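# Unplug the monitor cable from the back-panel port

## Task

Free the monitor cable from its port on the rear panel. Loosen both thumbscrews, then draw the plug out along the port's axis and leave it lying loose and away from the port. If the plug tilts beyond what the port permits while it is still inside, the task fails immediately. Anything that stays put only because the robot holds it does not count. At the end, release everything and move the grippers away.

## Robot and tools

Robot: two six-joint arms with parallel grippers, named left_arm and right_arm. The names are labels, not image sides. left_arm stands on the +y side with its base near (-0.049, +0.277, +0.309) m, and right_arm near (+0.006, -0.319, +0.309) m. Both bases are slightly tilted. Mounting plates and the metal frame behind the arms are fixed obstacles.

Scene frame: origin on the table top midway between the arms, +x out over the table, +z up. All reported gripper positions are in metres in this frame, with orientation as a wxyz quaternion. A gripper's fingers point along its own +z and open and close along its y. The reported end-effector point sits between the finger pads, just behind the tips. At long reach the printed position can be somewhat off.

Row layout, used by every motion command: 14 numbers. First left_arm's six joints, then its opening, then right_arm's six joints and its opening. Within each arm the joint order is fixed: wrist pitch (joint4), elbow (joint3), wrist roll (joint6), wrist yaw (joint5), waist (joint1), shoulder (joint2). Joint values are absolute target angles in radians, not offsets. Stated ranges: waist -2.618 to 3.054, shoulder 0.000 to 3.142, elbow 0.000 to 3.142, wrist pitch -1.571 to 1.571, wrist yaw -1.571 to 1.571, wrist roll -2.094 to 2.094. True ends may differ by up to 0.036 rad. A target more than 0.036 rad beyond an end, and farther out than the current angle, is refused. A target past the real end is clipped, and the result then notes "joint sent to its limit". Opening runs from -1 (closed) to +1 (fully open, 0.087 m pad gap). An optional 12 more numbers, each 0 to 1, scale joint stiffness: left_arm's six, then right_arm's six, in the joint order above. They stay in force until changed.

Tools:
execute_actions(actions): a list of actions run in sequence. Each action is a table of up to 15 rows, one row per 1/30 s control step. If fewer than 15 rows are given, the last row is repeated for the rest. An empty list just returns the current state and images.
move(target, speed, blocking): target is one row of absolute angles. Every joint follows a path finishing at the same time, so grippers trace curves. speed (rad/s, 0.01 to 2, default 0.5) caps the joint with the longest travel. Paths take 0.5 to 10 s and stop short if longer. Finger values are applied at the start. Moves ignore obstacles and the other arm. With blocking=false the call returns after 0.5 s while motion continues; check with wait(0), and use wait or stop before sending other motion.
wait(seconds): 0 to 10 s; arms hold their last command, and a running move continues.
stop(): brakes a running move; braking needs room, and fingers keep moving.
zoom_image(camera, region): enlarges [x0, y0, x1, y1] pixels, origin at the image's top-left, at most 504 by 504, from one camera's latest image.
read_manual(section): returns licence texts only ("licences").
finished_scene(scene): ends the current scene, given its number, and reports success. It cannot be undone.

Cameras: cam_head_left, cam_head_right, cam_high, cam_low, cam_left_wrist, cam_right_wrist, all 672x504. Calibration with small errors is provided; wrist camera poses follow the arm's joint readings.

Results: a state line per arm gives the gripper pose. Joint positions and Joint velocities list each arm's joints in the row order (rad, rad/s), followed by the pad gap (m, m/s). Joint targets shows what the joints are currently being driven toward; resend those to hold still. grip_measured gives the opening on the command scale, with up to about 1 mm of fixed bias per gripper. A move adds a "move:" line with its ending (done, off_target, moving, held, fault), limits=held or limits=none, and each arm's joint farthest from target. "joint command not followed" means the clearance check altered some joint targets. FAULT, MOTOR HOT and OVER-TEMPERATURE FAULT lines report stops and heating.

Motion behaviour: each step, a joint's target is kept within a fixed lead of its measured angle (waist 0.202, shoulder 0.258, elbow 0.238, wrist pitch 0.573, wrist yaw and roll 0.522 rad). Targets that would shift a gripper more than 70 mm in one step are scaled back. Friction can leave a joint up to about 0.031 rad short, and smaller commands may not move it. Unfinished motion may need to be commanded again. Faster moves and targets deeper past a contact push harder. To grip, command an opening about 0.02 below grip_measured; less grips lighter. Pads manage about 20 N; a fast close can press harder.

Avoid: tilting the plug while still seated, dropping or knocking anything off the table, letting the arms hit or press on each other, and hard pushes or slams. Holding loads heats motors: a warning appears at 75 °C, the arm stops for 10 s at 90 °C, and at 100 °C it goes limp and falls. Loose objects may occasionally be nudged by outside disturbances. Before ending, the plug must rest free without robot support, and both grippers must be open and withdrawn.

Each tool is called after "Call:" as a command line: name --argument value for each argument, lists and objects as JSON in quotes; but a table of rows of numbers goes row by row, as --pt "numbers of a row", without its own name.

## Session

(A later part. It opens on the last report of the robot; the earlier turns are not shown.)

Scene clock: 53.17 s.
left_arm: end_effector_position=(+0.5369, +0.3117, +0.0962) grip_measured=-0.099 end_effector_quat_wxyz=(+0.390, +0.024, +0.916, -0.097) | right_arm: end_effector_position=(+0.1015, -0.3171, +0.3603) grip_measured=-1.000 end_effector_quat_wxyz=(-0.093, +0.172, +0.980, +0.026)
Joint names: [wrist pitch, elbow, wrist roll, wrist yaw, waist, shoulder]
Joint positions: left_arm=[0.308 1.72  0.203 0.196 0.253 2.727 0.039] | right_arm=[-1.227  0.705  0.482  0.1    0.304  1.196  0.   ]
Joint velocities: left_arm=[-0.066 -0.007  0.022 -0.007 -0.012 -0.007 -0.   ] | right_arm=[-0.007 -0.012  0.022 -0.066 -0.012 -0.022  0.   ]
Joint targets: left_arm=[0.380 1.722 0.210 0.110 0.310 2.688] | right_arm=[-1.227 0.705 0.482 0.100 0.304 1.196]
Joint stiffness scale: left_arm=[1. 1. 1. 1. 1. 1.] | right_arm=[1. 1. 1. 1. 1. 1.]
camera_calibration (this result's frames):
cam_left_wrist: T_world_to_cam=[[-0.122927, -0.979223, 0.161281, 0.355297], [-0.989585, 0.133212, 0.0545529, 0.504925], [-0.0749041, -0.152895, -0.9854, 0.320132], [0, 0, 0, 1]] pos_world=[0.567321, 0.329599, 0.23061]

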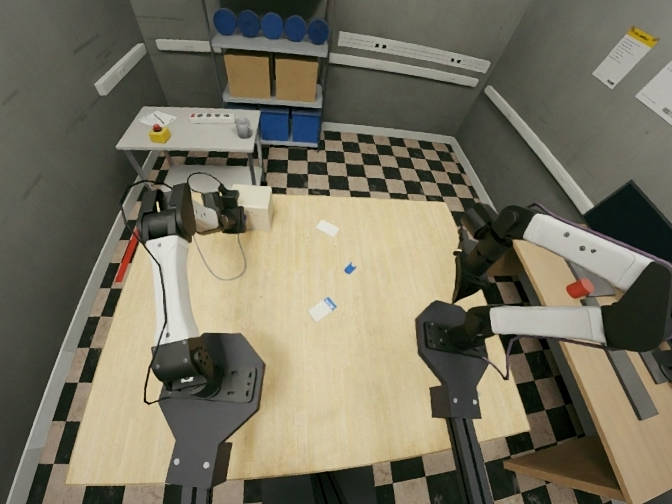

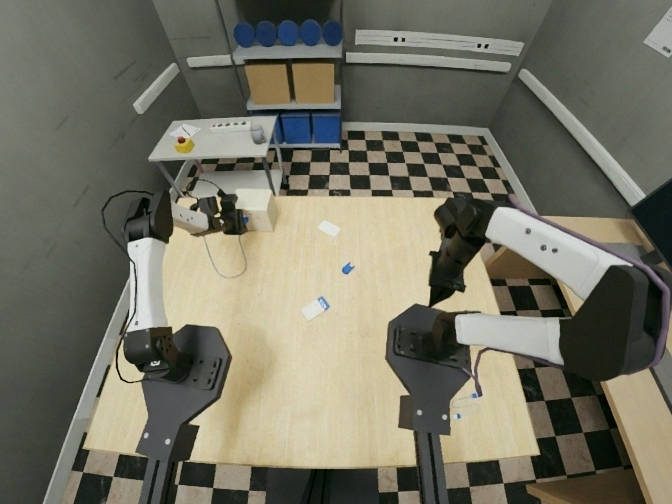

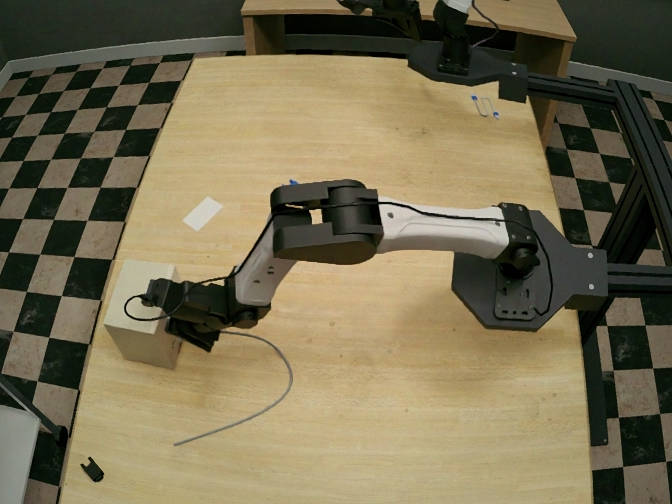

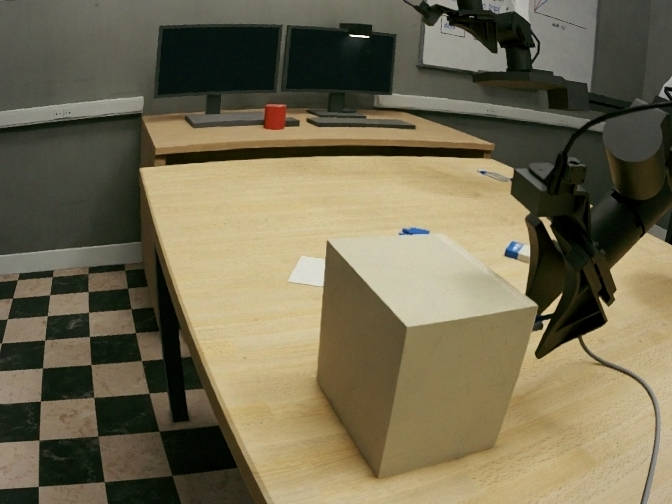

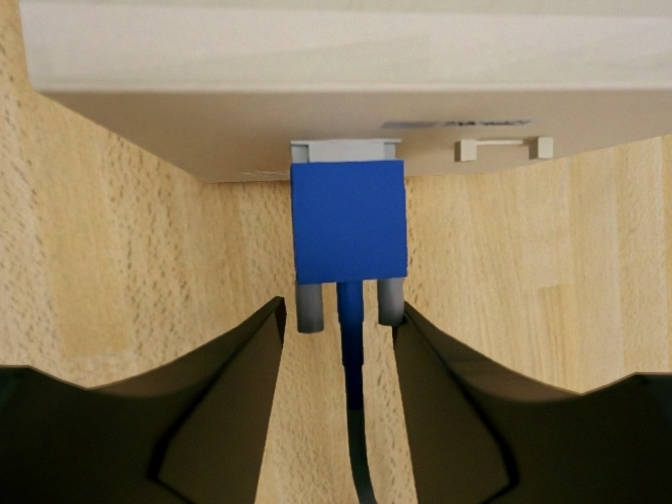

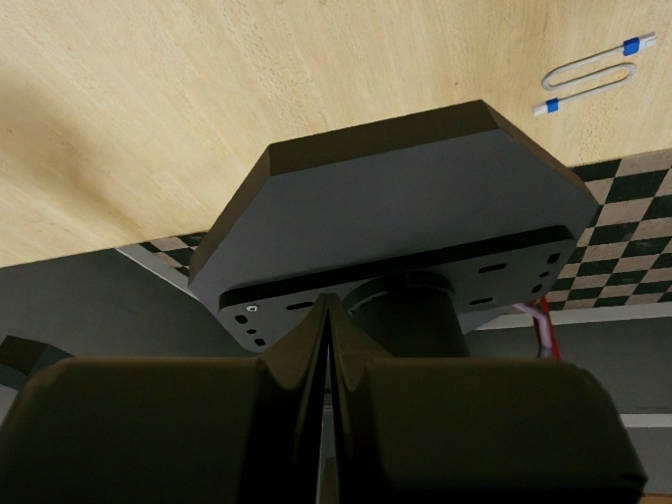

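Call:
move --target '[0.31,1.72,0.2,0.19,0.235,2.727,0.1,-1.227,0.705,0.482,0.1,0.304,1.196,-1]' --speed 0.1

Call:
move --target '[0.31,1.62,0.2,0.19,0.245,2.60,0.1,-1.227,0.705,0.482,0.1,0.304,1.196,-1]' --speed 0.2

Call:
move --target '[0.935,1.44,-0.082,0.403,0.341,2.735,-0.7,-1.227,0.705,0.482,0.1,0.304,1.196,-1]' --speed 0.4

Scene clock: 58.10 s.
left_arm: end_effector_position=(+0.5382, +0.3046, +0.0977) grip_measured=+0.100 end_effector_quat_wxyz=(+0.391, +0.029, +0.914, -0.100) | right_arm: end_effector_position=(+0.1015, -0.3171, +0.3603) grip_measured=-1.000 end_effector_quat_wxyz=(-0.093, +0.172, +0.980, +0.026)
Joint names: [wrist pitch, elbow, wrist roll, wrist yaw, waist, shoulder]
Joint positions: left_arm=[0.311 1.72  0.203 0.198 0.242 2.727 0.048] | right_arm=[-1.227  0.705  0.482  0.1    0.304  1.196  0.   ]
Joint velocities: left_arm=[-0.037  0.002  0.022 -0.022  0.007  0.002  0.002] | right_arm=[-0.066 -0.007  0.095  0.037  0.007  0.007  0.   ]
Joint targets: left_arm=[0.310 1.720 0.200 0.190 0.235 2.727] | right_arm=[-1.227 0.705 0.482 0.100 0.304 1.196]
Joint stiffness scale: left_arm=[1. 1. 1. 1. 1. 1.] | right_arm=[1. 1. 1. 1. 1. 1.]
move: done; limits=none; left_arm: farthest joint: the wrist yaw, 0.008 radians from its target (0.006 radians at the start); right_arm: farthest joint: the waist, 0.000 radians from its target (0.000 radians at the start)
camera_calibration (this result's frames):
cam_left_wrist: T_world_to_cam=[[-0.135542, -0.977337, 0.162606, 0.354434], [-0.98817, 0.145238, 0.0492471, 0.503164], [-0.0717476, -0.154008, -0.985461, 0.319251], [0, 0, 0, 1]] pos_world=[0.568158, 0.32249, 0.232197]

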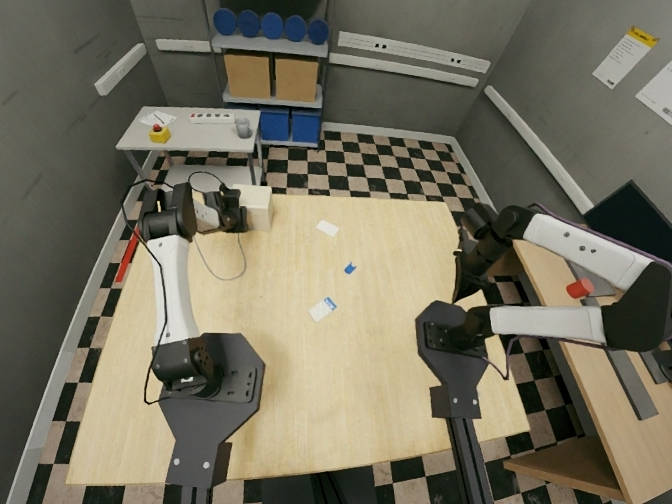

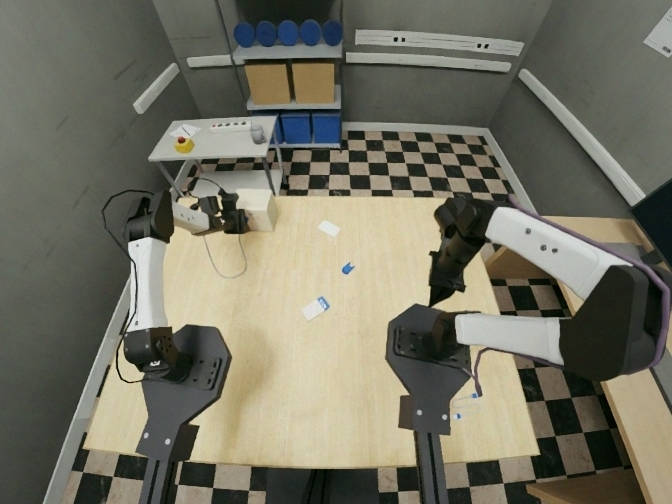

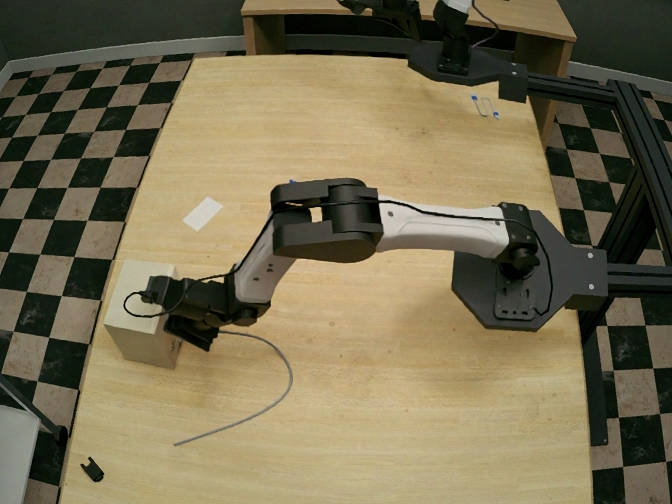

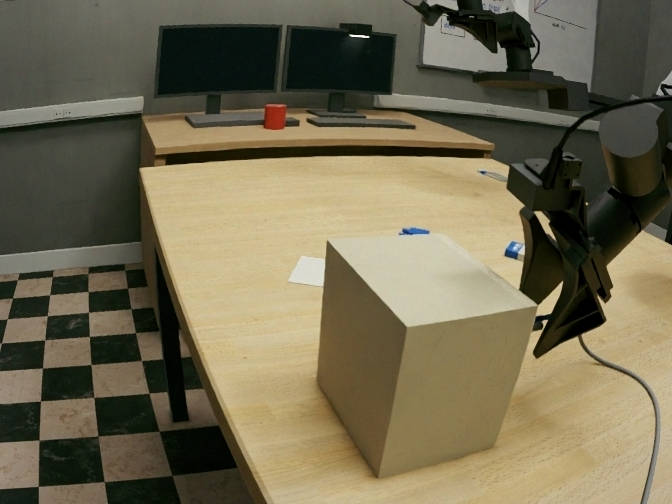

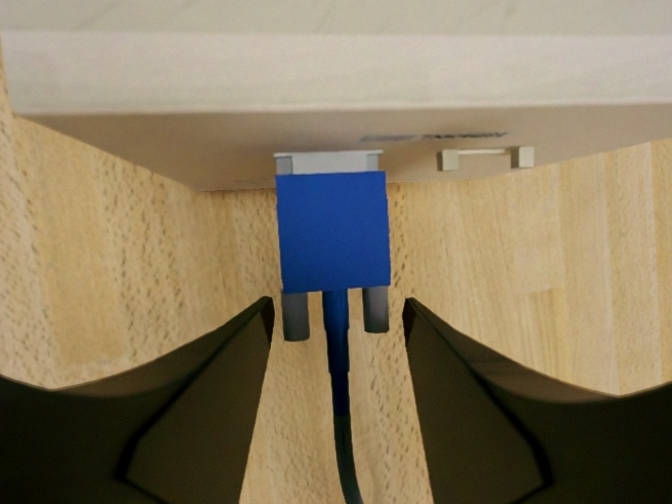

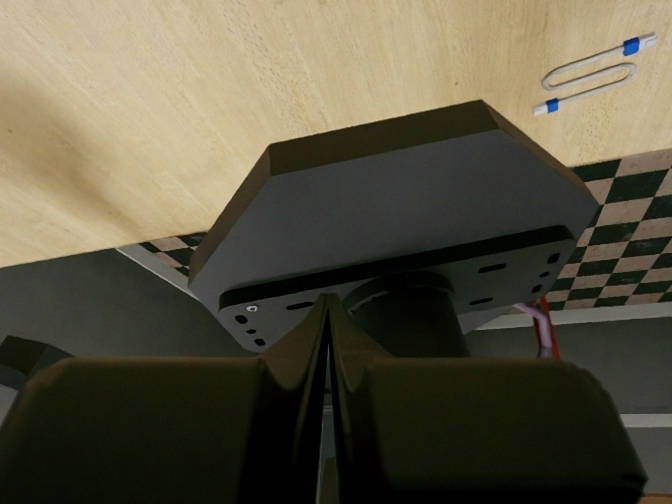

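Scene clock: 59.10 s.
left_arm: end_effector_position=(+0.5425, +0.3123, +0.1396) grip_measured=+0.100 end_effector_quat_wxyz=(+0.410, +0.029, +0.907, -0.095) | right_arm: end_effector_position=(+0.1015, -0.3171, +0.3603) grip_measured=-1.000 end_effector_quat_wxyz=(-0.093, +0.172, +0.980, +0.026)
Joint names: [wrist pitch, elbow, wrist roll, wrist yaw, waist, shoulder]
Joint positions: left_arm=[0.311 1.641 0.203 0.198 0.242 2.607 0.048] | right_arm=[-1.227  0.705  0.482  0.1    0.304  1.196  0.   ]
Joint velocities: left_arm=[-0.007 -0.002 -0.022  0.037  0.007 -0.007  0.   ] | right_arm=[-0.022  0.002  0.022 -0.007 -0.017 -0.007  0.   ]
Joint targets: left_arm=[0.310 1.620 0.200 0.190 0.245 2.600] | right_arm=[-1.227 0.705 0.482 0.100 0.304 1.196]
Joint stiffness scale: left_arm=[1. 1. 1. 1. 1. 1.] | right_arm=[1. 1. 1. 1. 1. 1.]
move: off_target (left_arm); limits=none; left_arm: farthest joint: the elbow, 0.021 radians from its target (0.100 radians at the start); right_arm: farthest joint: the waist, 0.000 radians from its target (0.000 radians at the start)
camera_calibration (this result's frames):
cam_left_wrist: T_world_to_cam=[[-0.135248, -0.979218, 0.151126, 0.357755], [-0.990324, 0.138383, 0.0103766, 0.512973], [-0.0310743, -0.148261, -0.98846, 0.338612], [0, 0, 0, 1]] pos_world=[0.566917, 0.329536, 0.275315]

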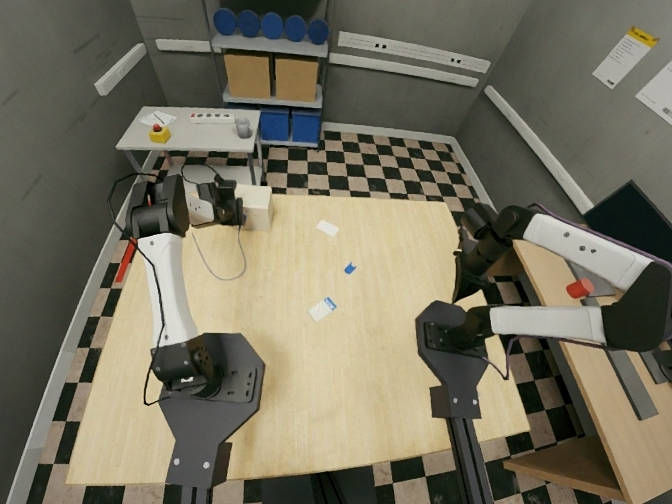

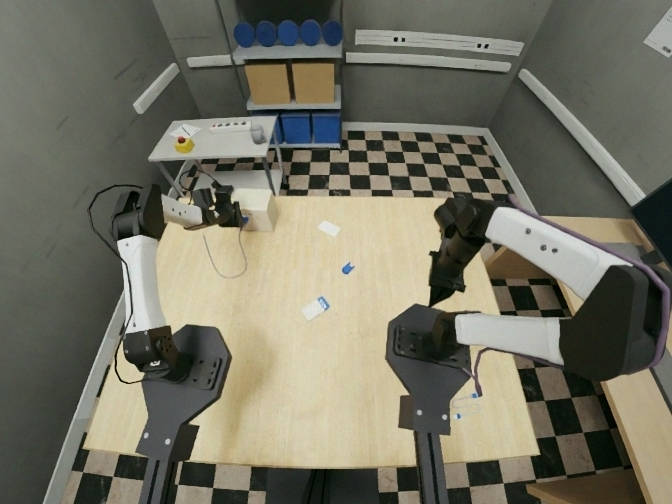

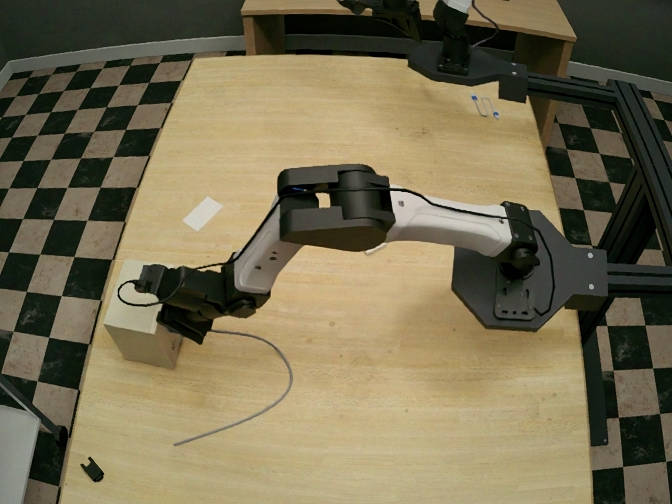

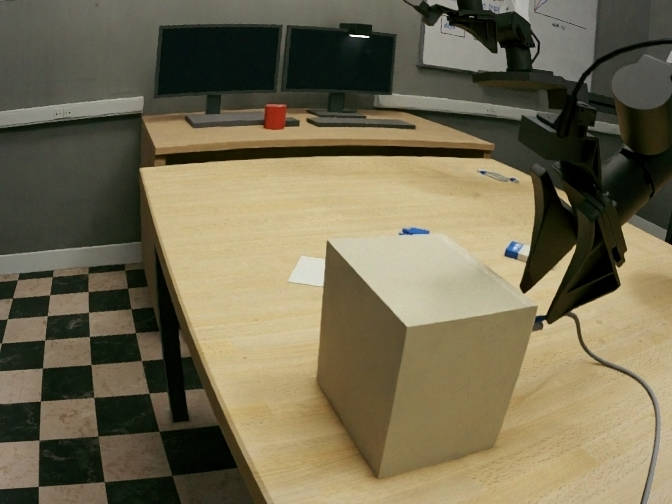

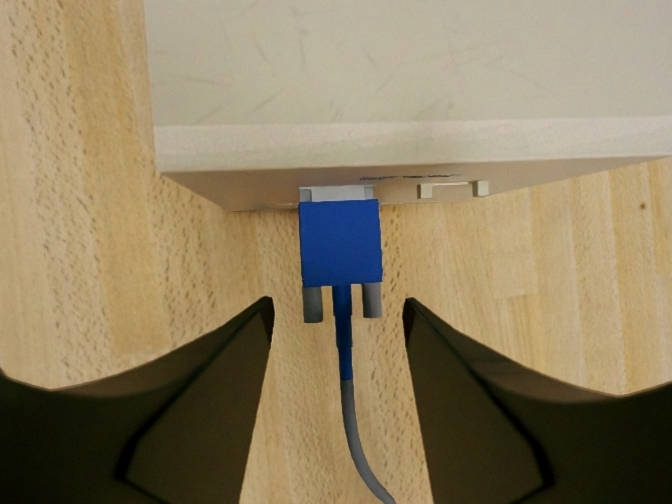

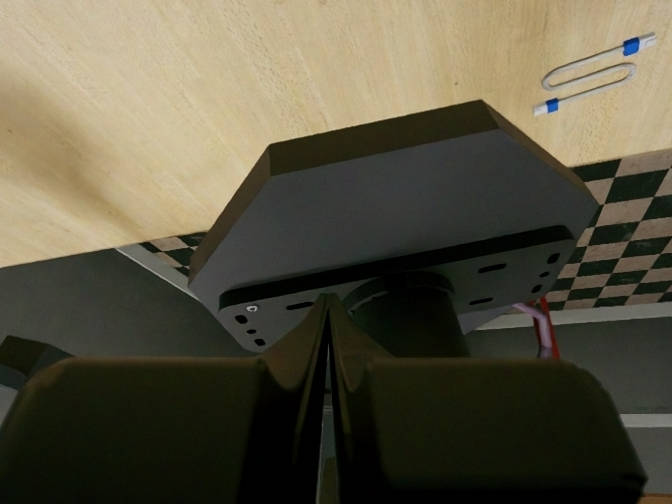

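Scene clock: 61.40 s.
left_arm: end_effector_position=(+0.5381, +0.3217, +0.1322) grip_measured=-0.700 end_effector_quat_wxyz=(+0.538, -0.068, +0.820, -0.185) | right_arm: end_effector_position=(+0.1015, -0.3171, +0.3603) grip_measured=-1.000 end_effector_quat_wxyz=(-0.093, +0.172, +0.980, +0.026)
Joint names: [wrist pitch, elbow, wrist roll, wrist yaw, waist, shoulder]
Joint positions: left_arm=[ 0.929  1.458 -0.075  0.393  0.333  2.718  0.013] | right_arm=[-1.227  0.705  0.482  0.1    0.304  1.196  0.   ]
Joint velocities: left_arm=[-0.007 -0.007  0.095 -0.022  0.017 -0.002  0.001] | right_arm=[-0.037 -0.002 -0.022  0.022  0.002 -0.002  0.   ]
Joint targets: left_arm=[0.935 1.440 -0.082 0.403 0.341 2.735] | right_arm=[-1.227 0.705 0.482 0.100 0.304 1.196]
Joint stiffness scale: left_arm=[1. 1. 1. 1. 1. 1.] | right_arm=[1. 1. 1. 1. 1. 1.]
move: done; limits=none; left_arm: farthest joint: the elbow, 0.018 radians from its target (0.201 radians at the start); right_arm: farthest joint: the waist, 0.000 radians from its target (0.000 radians at the start)
camera_calibration (this result's frames):
cam_left_wrist: T_world_to_cam=[[-0.0916366, -0.921497, 0.37742, 0.295513], [-0.958657, -0.0209026, -0.283795, 0.58046], [0.269405, -0.387822, -0.881484, 0.233744], [0, 0, 0, 1]] pos_world=[0.52057, 0.375099, 0.259241]

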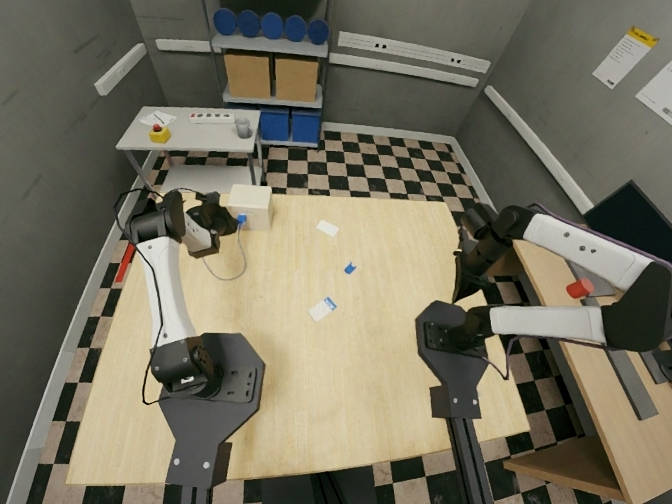

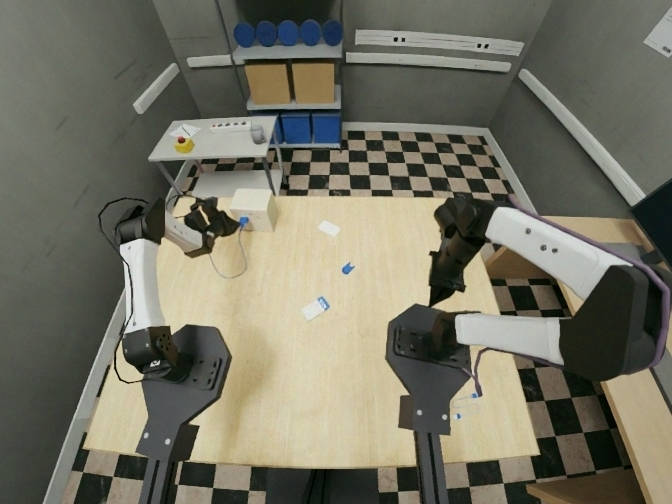

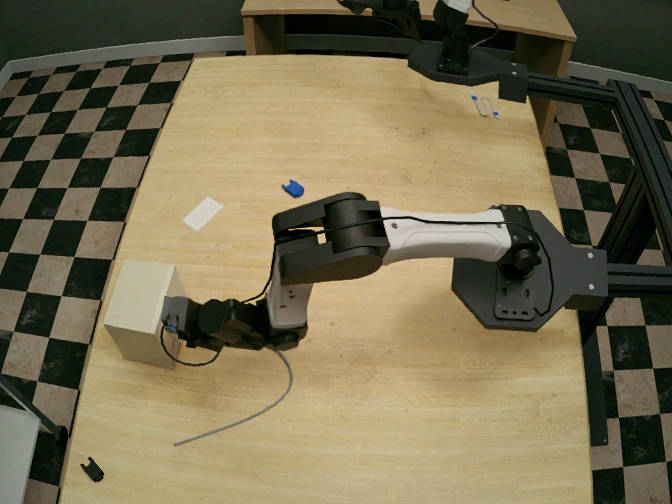

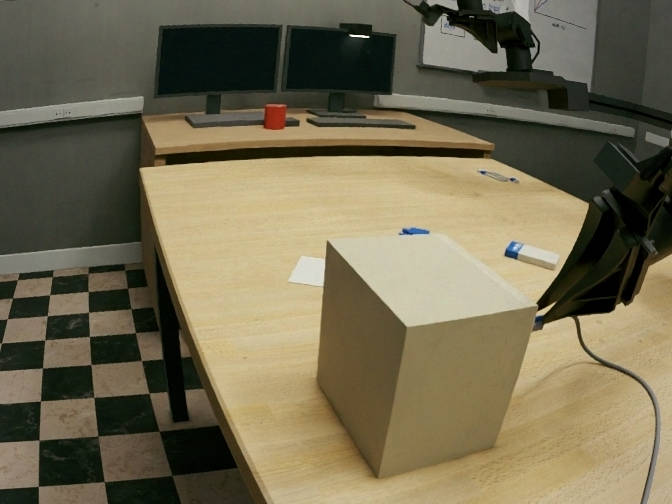

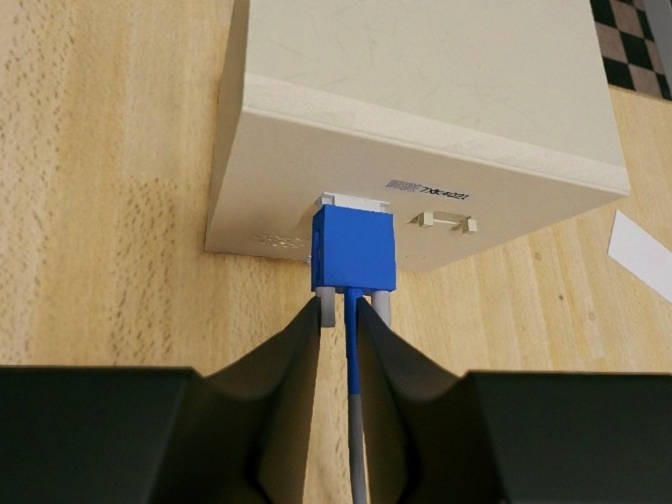

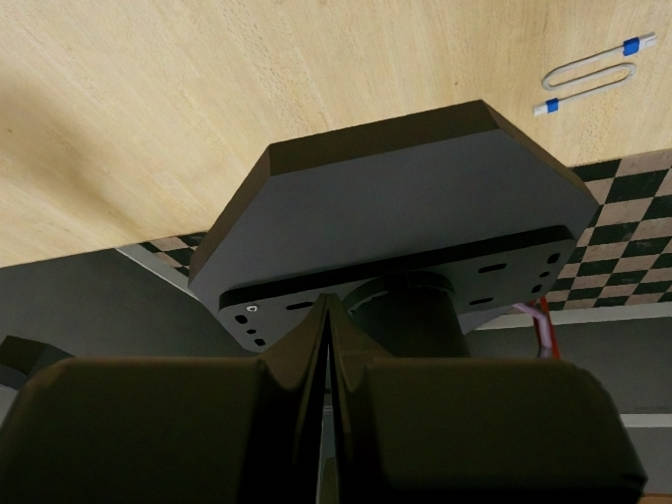

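Call:
move --target '[0.93,1.51,-0.078,0.364,0.335,2.785,-0.7,-1.227,0.705,0.482,0.1,0.304,1.196,-1]' --speed 0.06

Call:
zoom_image --camera "cam_left_wrist" --region '[270, 230, 430, 390]'

Scene clock: 63.23 s.
left_arm: end_effector_position=(+0.5409, +0.3241, +0.1196) grip_measured=-0.700 end_effector_quat_wxyz=(+0.538, -0.074, +0.821, -0.176) | right_arm: end_effector_position=(+0.1015, -0.3171, +0.3603) grip_measured=-1.000 end_effector_quat_wxyz=(-0.093, +0.172, +0.980, +0.026)
Joint names: [wrist pitch, elbow, wrist roll, wrist yaw, waist, shoulder]
Joint positions: left_arm=[ 0.937  1.496 -0.076  0.371  0.333  2.762  0.013] | right_arm=[-1.227  0.705  0.482  0.1    0.304  1.196  0.   ]
Joint velocities: left_arm=[ 0.022 -0.007  0.037 -0.066 -0.017  0.017  0.001] | right_arm=[-0.007  0.007 -0.066 -0.022 -0.007  0.002  0.   ]
Joint targets: left_arm=[0.930 1.510 -0.078 0.364 0.335 2.785] | right_arm=[-1.227 0.705 0.482 0.100 0.304 1.196]
Joint stiffness scale: left_arm=[1. 1. 1. 1. 1. 1.] | right_arm=[1. 1. 1. 1. 1. 1.]
move: off_target (left_arm); limits=none; left_arm: farthest joint: the shoulder, 0.023 radians from its target (0.067 radians at the start); right_arm: farthest joint: the waist, 0.000 radians from its target (0.000 radians at the start)
camera_calibration (this result's frames):
cam_left_wrist: T_world_to_cam=[[-0.0722067, -0.926423, 0.369496, 0.294723], [-0.959069, -0.0372105, -0.280717, 0.584815], [0.273812, -0.374642, -0.885816, 0.216705], [0, 0, 0, 1]] pos_world=[0.522823, 0.375987, 0.24723]

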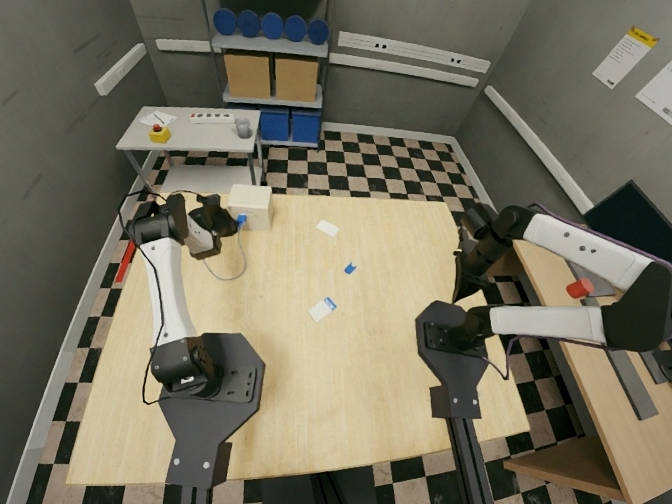

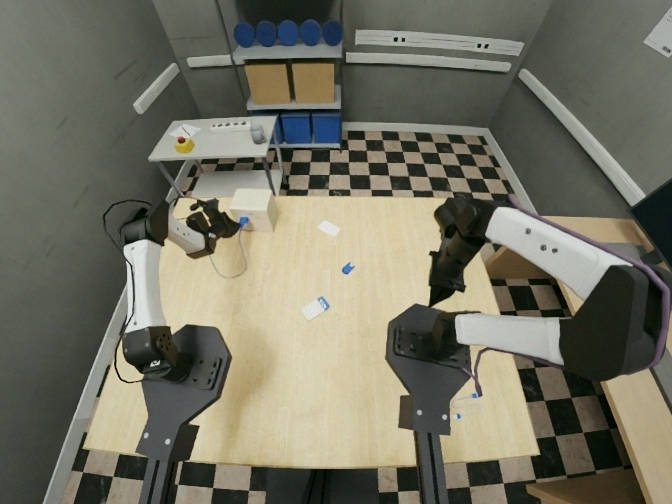

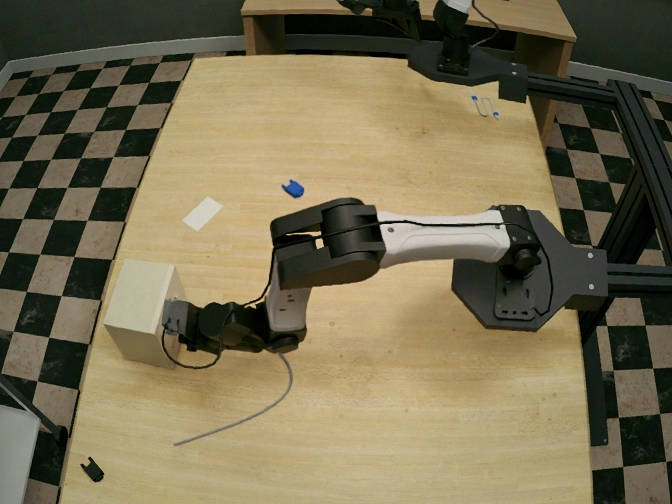

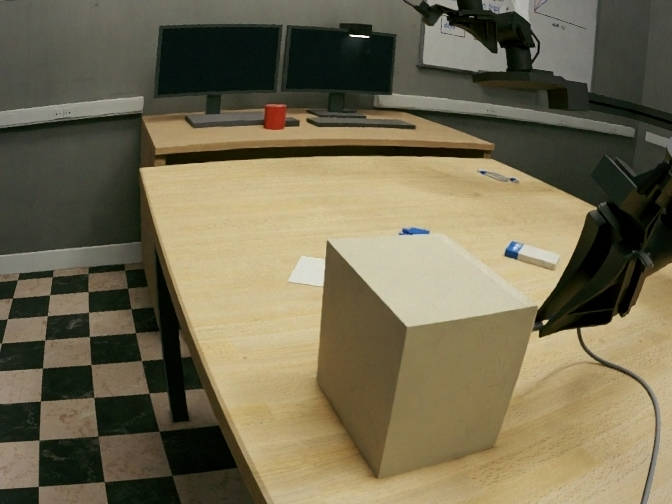

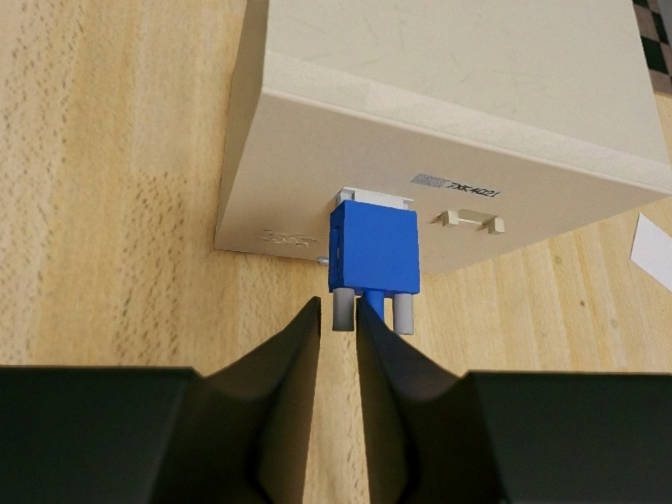

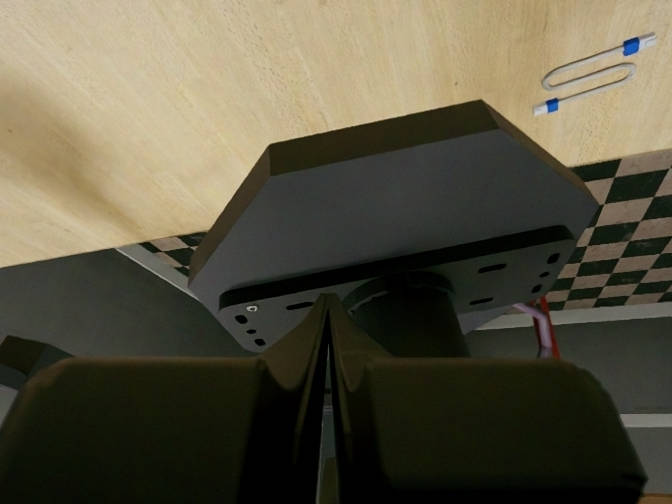

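Region (270, 230, 430, 390) of cam_left_wrist's 672x504 image, scaled by 3.150, with more detail than that image has.

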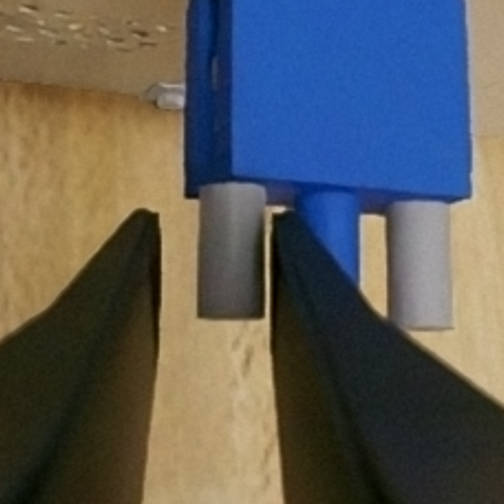

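Call:
execute_actions --actions '[[[0.93,1.51,-0.078,0.375,0.335,2.785,-0.72,-1.227,0.705,0.482,0.1,0.304,1.196,-1],[0.93,1.51,-0.078,0.38,0.335,2.785,-0.735,-1.227,0.705,0.482,0.1,0.304,1.196,-1],[0.93,1.51,-0.078,0.383,0.335,2.785,-0.75,-1.227,0.705,0.482,0.1,0.304,1.196,-1],[0.93,1.51,-0.078,0.386,0.335,2.785,-0.765,-1.227,0.705,0.482,0.1,0.304,1.196,-1],[0.93,1.51,-0.078,0.388,0.335,2.785,-0.78,-1.227,0.705,0.482,0.1,0.304,1.196,-1],[0.93,1.51,-0.078,0.39,0.335,2.785,-0.795,-1.227,0.705,0.482,0.1,0.304,1.196,-1],[0.93,1.51,-0.078,0.39,0.335,2.785,-0.81,-1.227,0.705,0.482,0.1,0.304,1.196,-1],[0.93,1.51,-0.078,0.39,0.335,2.785,-0.82,-1.227,0.705,0.482,0.1,0.304,1.196,-1],[0.93,1.51,-0.078,0.39,0.335,2.785,-0.83,-1.227,0.705,0.482,0.1,0.304,1.196,-1],[0.93,1.51,-0.078,0.39,0.335,2.785,-0.84,-1.227,0.705,0.482,0.1,0.304,1.196,-1],[0.93,1.51,-0.078,0.39,0.335,2.785,-0.85,-1.227,0.705,0.482,0.1,0.304,1.196,-1],[0.93,1.51,-0.078,0.39,0.335,2.785,-0.86,-1.227,0.705,0.482,0.1,0.304,1.196,-1]],[[0.93,1.51,-0.078,0.39,0.335,2.785,-0.86,-1.227,0.705,0.482,0.1,0.304,1.196,-1]]]'

Scene clock: 65.03 s.
left_arm: end_effector_position=(+0.5407, +0.3224, +0.1202) grip_measured=-0.848 end_effector_quat_wxyz=(+0.539, -0.072, +0.820, -0.180) | right_arm: end_effector_position=(+0.1015, -0.3171, +0.3603) grip_measured=-1.000 end_effector_quat_wxyz=(-0.093, +0.172, +0.980, +0.026)
Joint names: [wrist pitch, elbow, wrist roll, wrist yaw, waist, shoulder]
Joint positions: left_arm=[ 0.937  1.496 -0.076  0.381  0.333  2.762  0.007] | right_arm=[-1.227  0.705  0.482  0.1    0.304  1.196  0.   ]
Joint velocities: left_arm=[-0.022 -0.002  0.095 -0.007 -0.002 -0.002 -0.   ] | right_arm=[ 0.007 -0.007 -0.007 -0.022 -0.017  0.007  0.   ]
Joint targets: left_arm=[0.930 1.510 -0.078 0.390 0.335 2.785] | right_arm=[-1.227 0.705 0.482 0.100 0.304 1.196]
Joint stiffness scale: left_arm=[1. 1. 1. 1. 1. 1.] | right_arm=[1. 1. 1. 1. 1. 1.]
camera_calibration (this result's frames):
cam_left_wrist: T_world_to_cam=[[-0.0811974, -0.924268, 0.37301, 0.296732], [-0.958692, -0.0299359, -0.282867, 0.582416], [0.272611, -0.380569, -0.883657, 0.218927], [0, 0, 0, 1]] pos_world=[0.52277, 0.375012, 0.247519]

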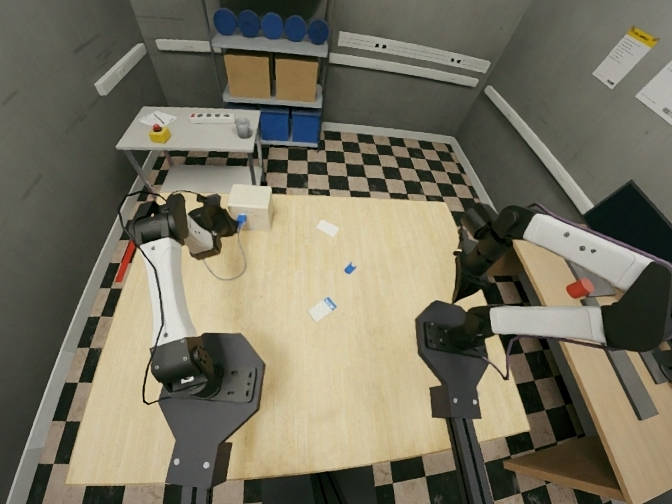

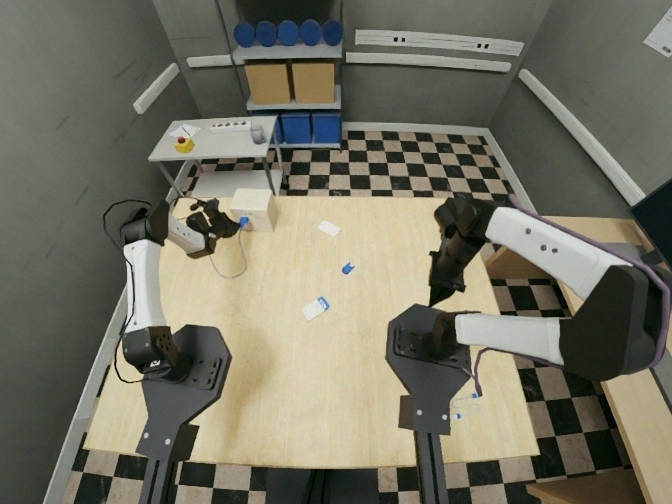

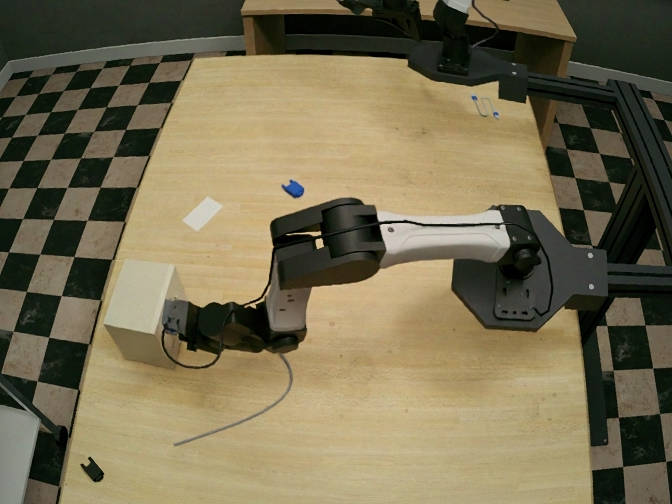

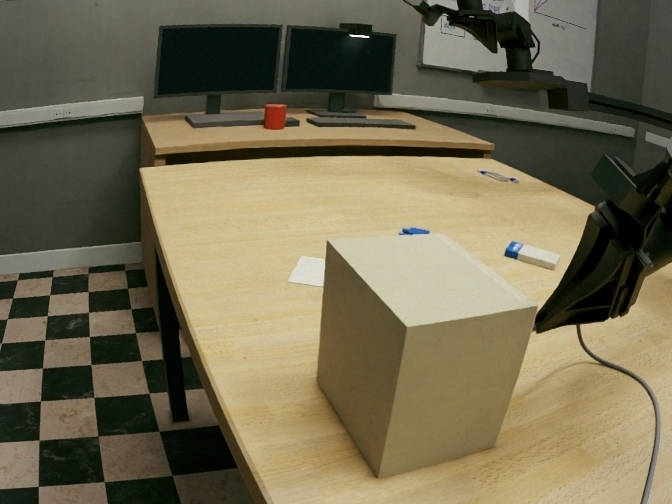

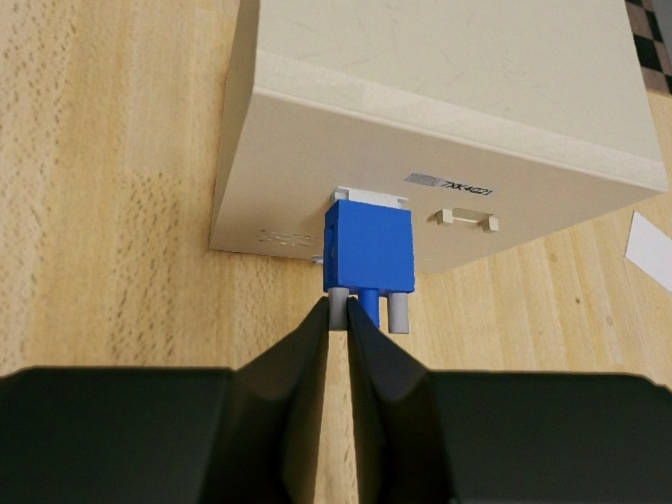

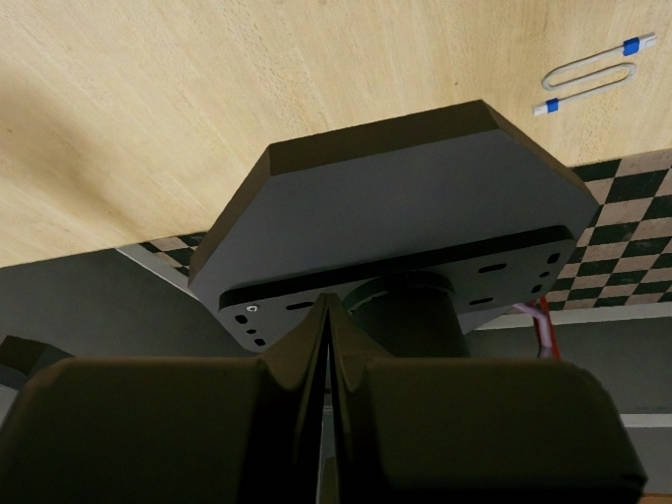

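Call:
move --target '[0.945,1.686,-0.55,0.665,0.441,2.92,-0.875,-1.227,0.705,0.482,0.1,0.304,1.196,-1]' --speed 0.2

Scene clock: 68.33 s.
left_arm: end_effector_position=(+0.5403, +0.3256, +0.1180) grip_measured=-0.848 end_effector_quat_wxyz=(+0.487, -0.205, +0.760, -0.379) | right_arm: end_effector_position=(+0.1015, -0.3171, +0.3603) grip_measured=-1.000 end_effector_quat_wxyz=(-0.093, +0.172, +0.980, +0.026)
Joint names: [wrist pitch, elbow, wrist roll, wrist yaw, waist, shoulder]
Joint positions: left_arm=[ 0.949  1.67  -0.544  0.666  0.433  2.896  0.007] | right_arm=[-1.227  0.705  0.482  0.1    0.304  1.196  0.   ]
Joint velocities: left_arm=[ 0.022 -0.007  0.037 -0.022 -0.017 -0.017 -0.001] | right_arm=[ 0.022 -0.002  0.051  0.037 -0.017 -0.007  0.   ]
Joint targets: left_arm=[0.945 1.686 -0.550 0.665 0.441 2.920] | right_arm=[-1.227 0.705 0.482 0.100 0.304 1.196]
Joint stiffness scale: left_arm=[1. 1. 1. 1. 1. 1.] | right_arm=[1. 1. 1. 1. 1. 1.]
move: off_target (left_arm); limits=none; left_arm: farthest joint: the shoulder, 0.024 radians from its target (0.158 radians at the start); right_arm: farthest joint: the waist, 0.000 radians from its target (0.000 radians at the start)
camera_calibration (this result's frames):
cam_left_wrist: T_world_to_cam=[[-0.0619445, -0.626762, 0.776745, 0.145563], [-0.969051, -0.148561, -0.197156, 0.615608], [0.238964, -0.764917, -0.598162, 0.327978], [0, 0, 0, 1]] pos_world=[0.527197, 0.433565, 0.204489]

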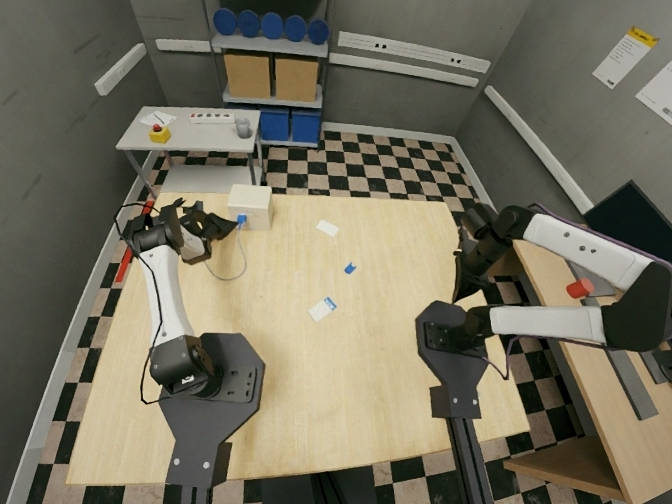

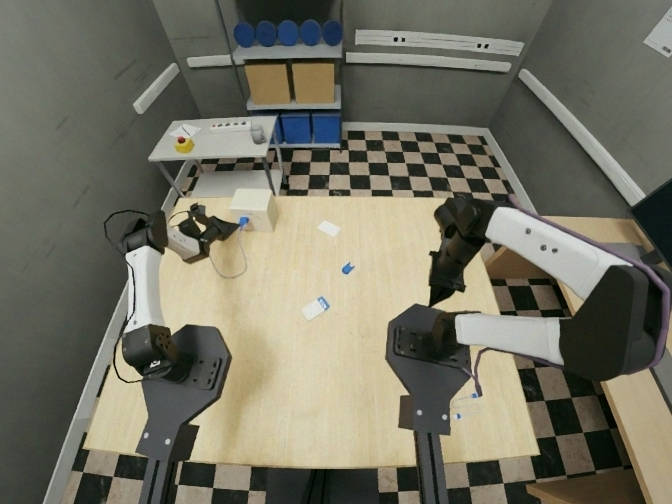

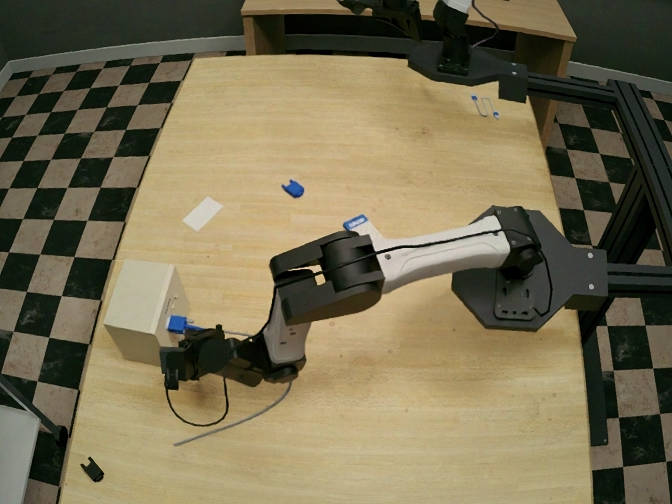

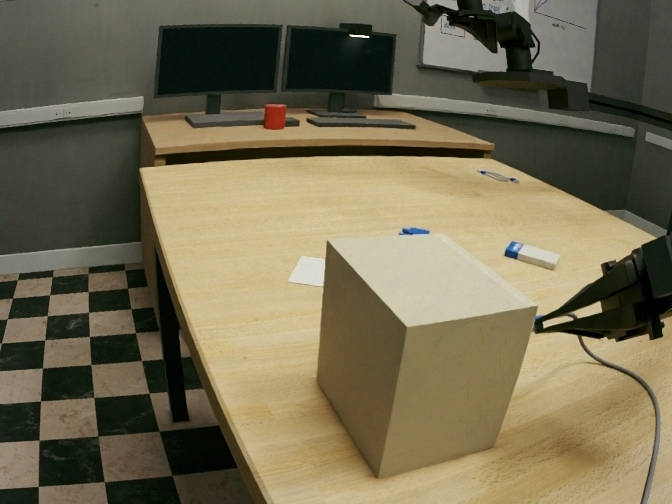

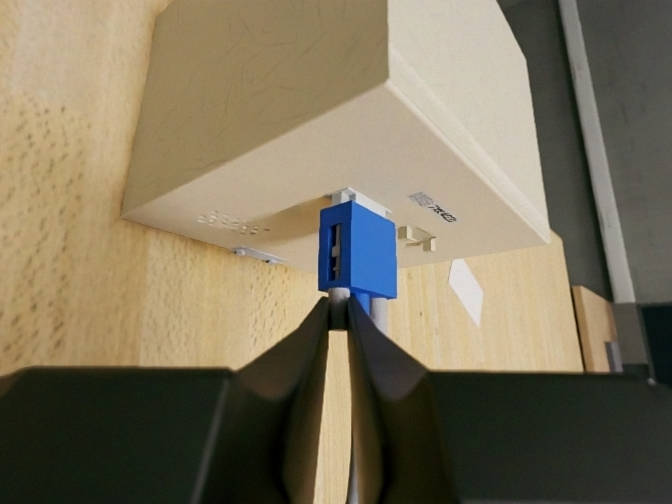

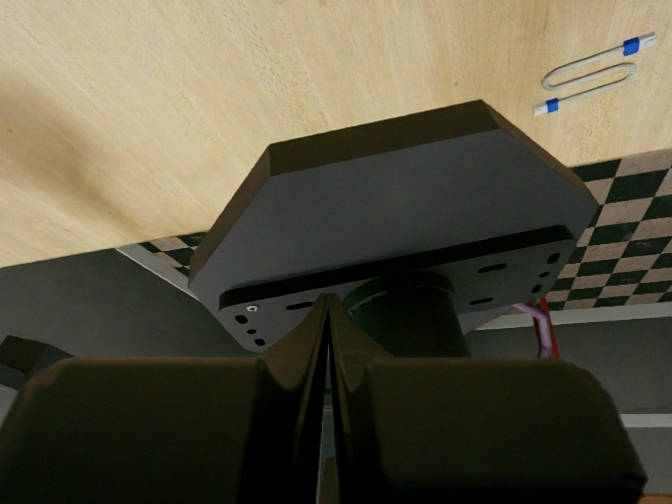

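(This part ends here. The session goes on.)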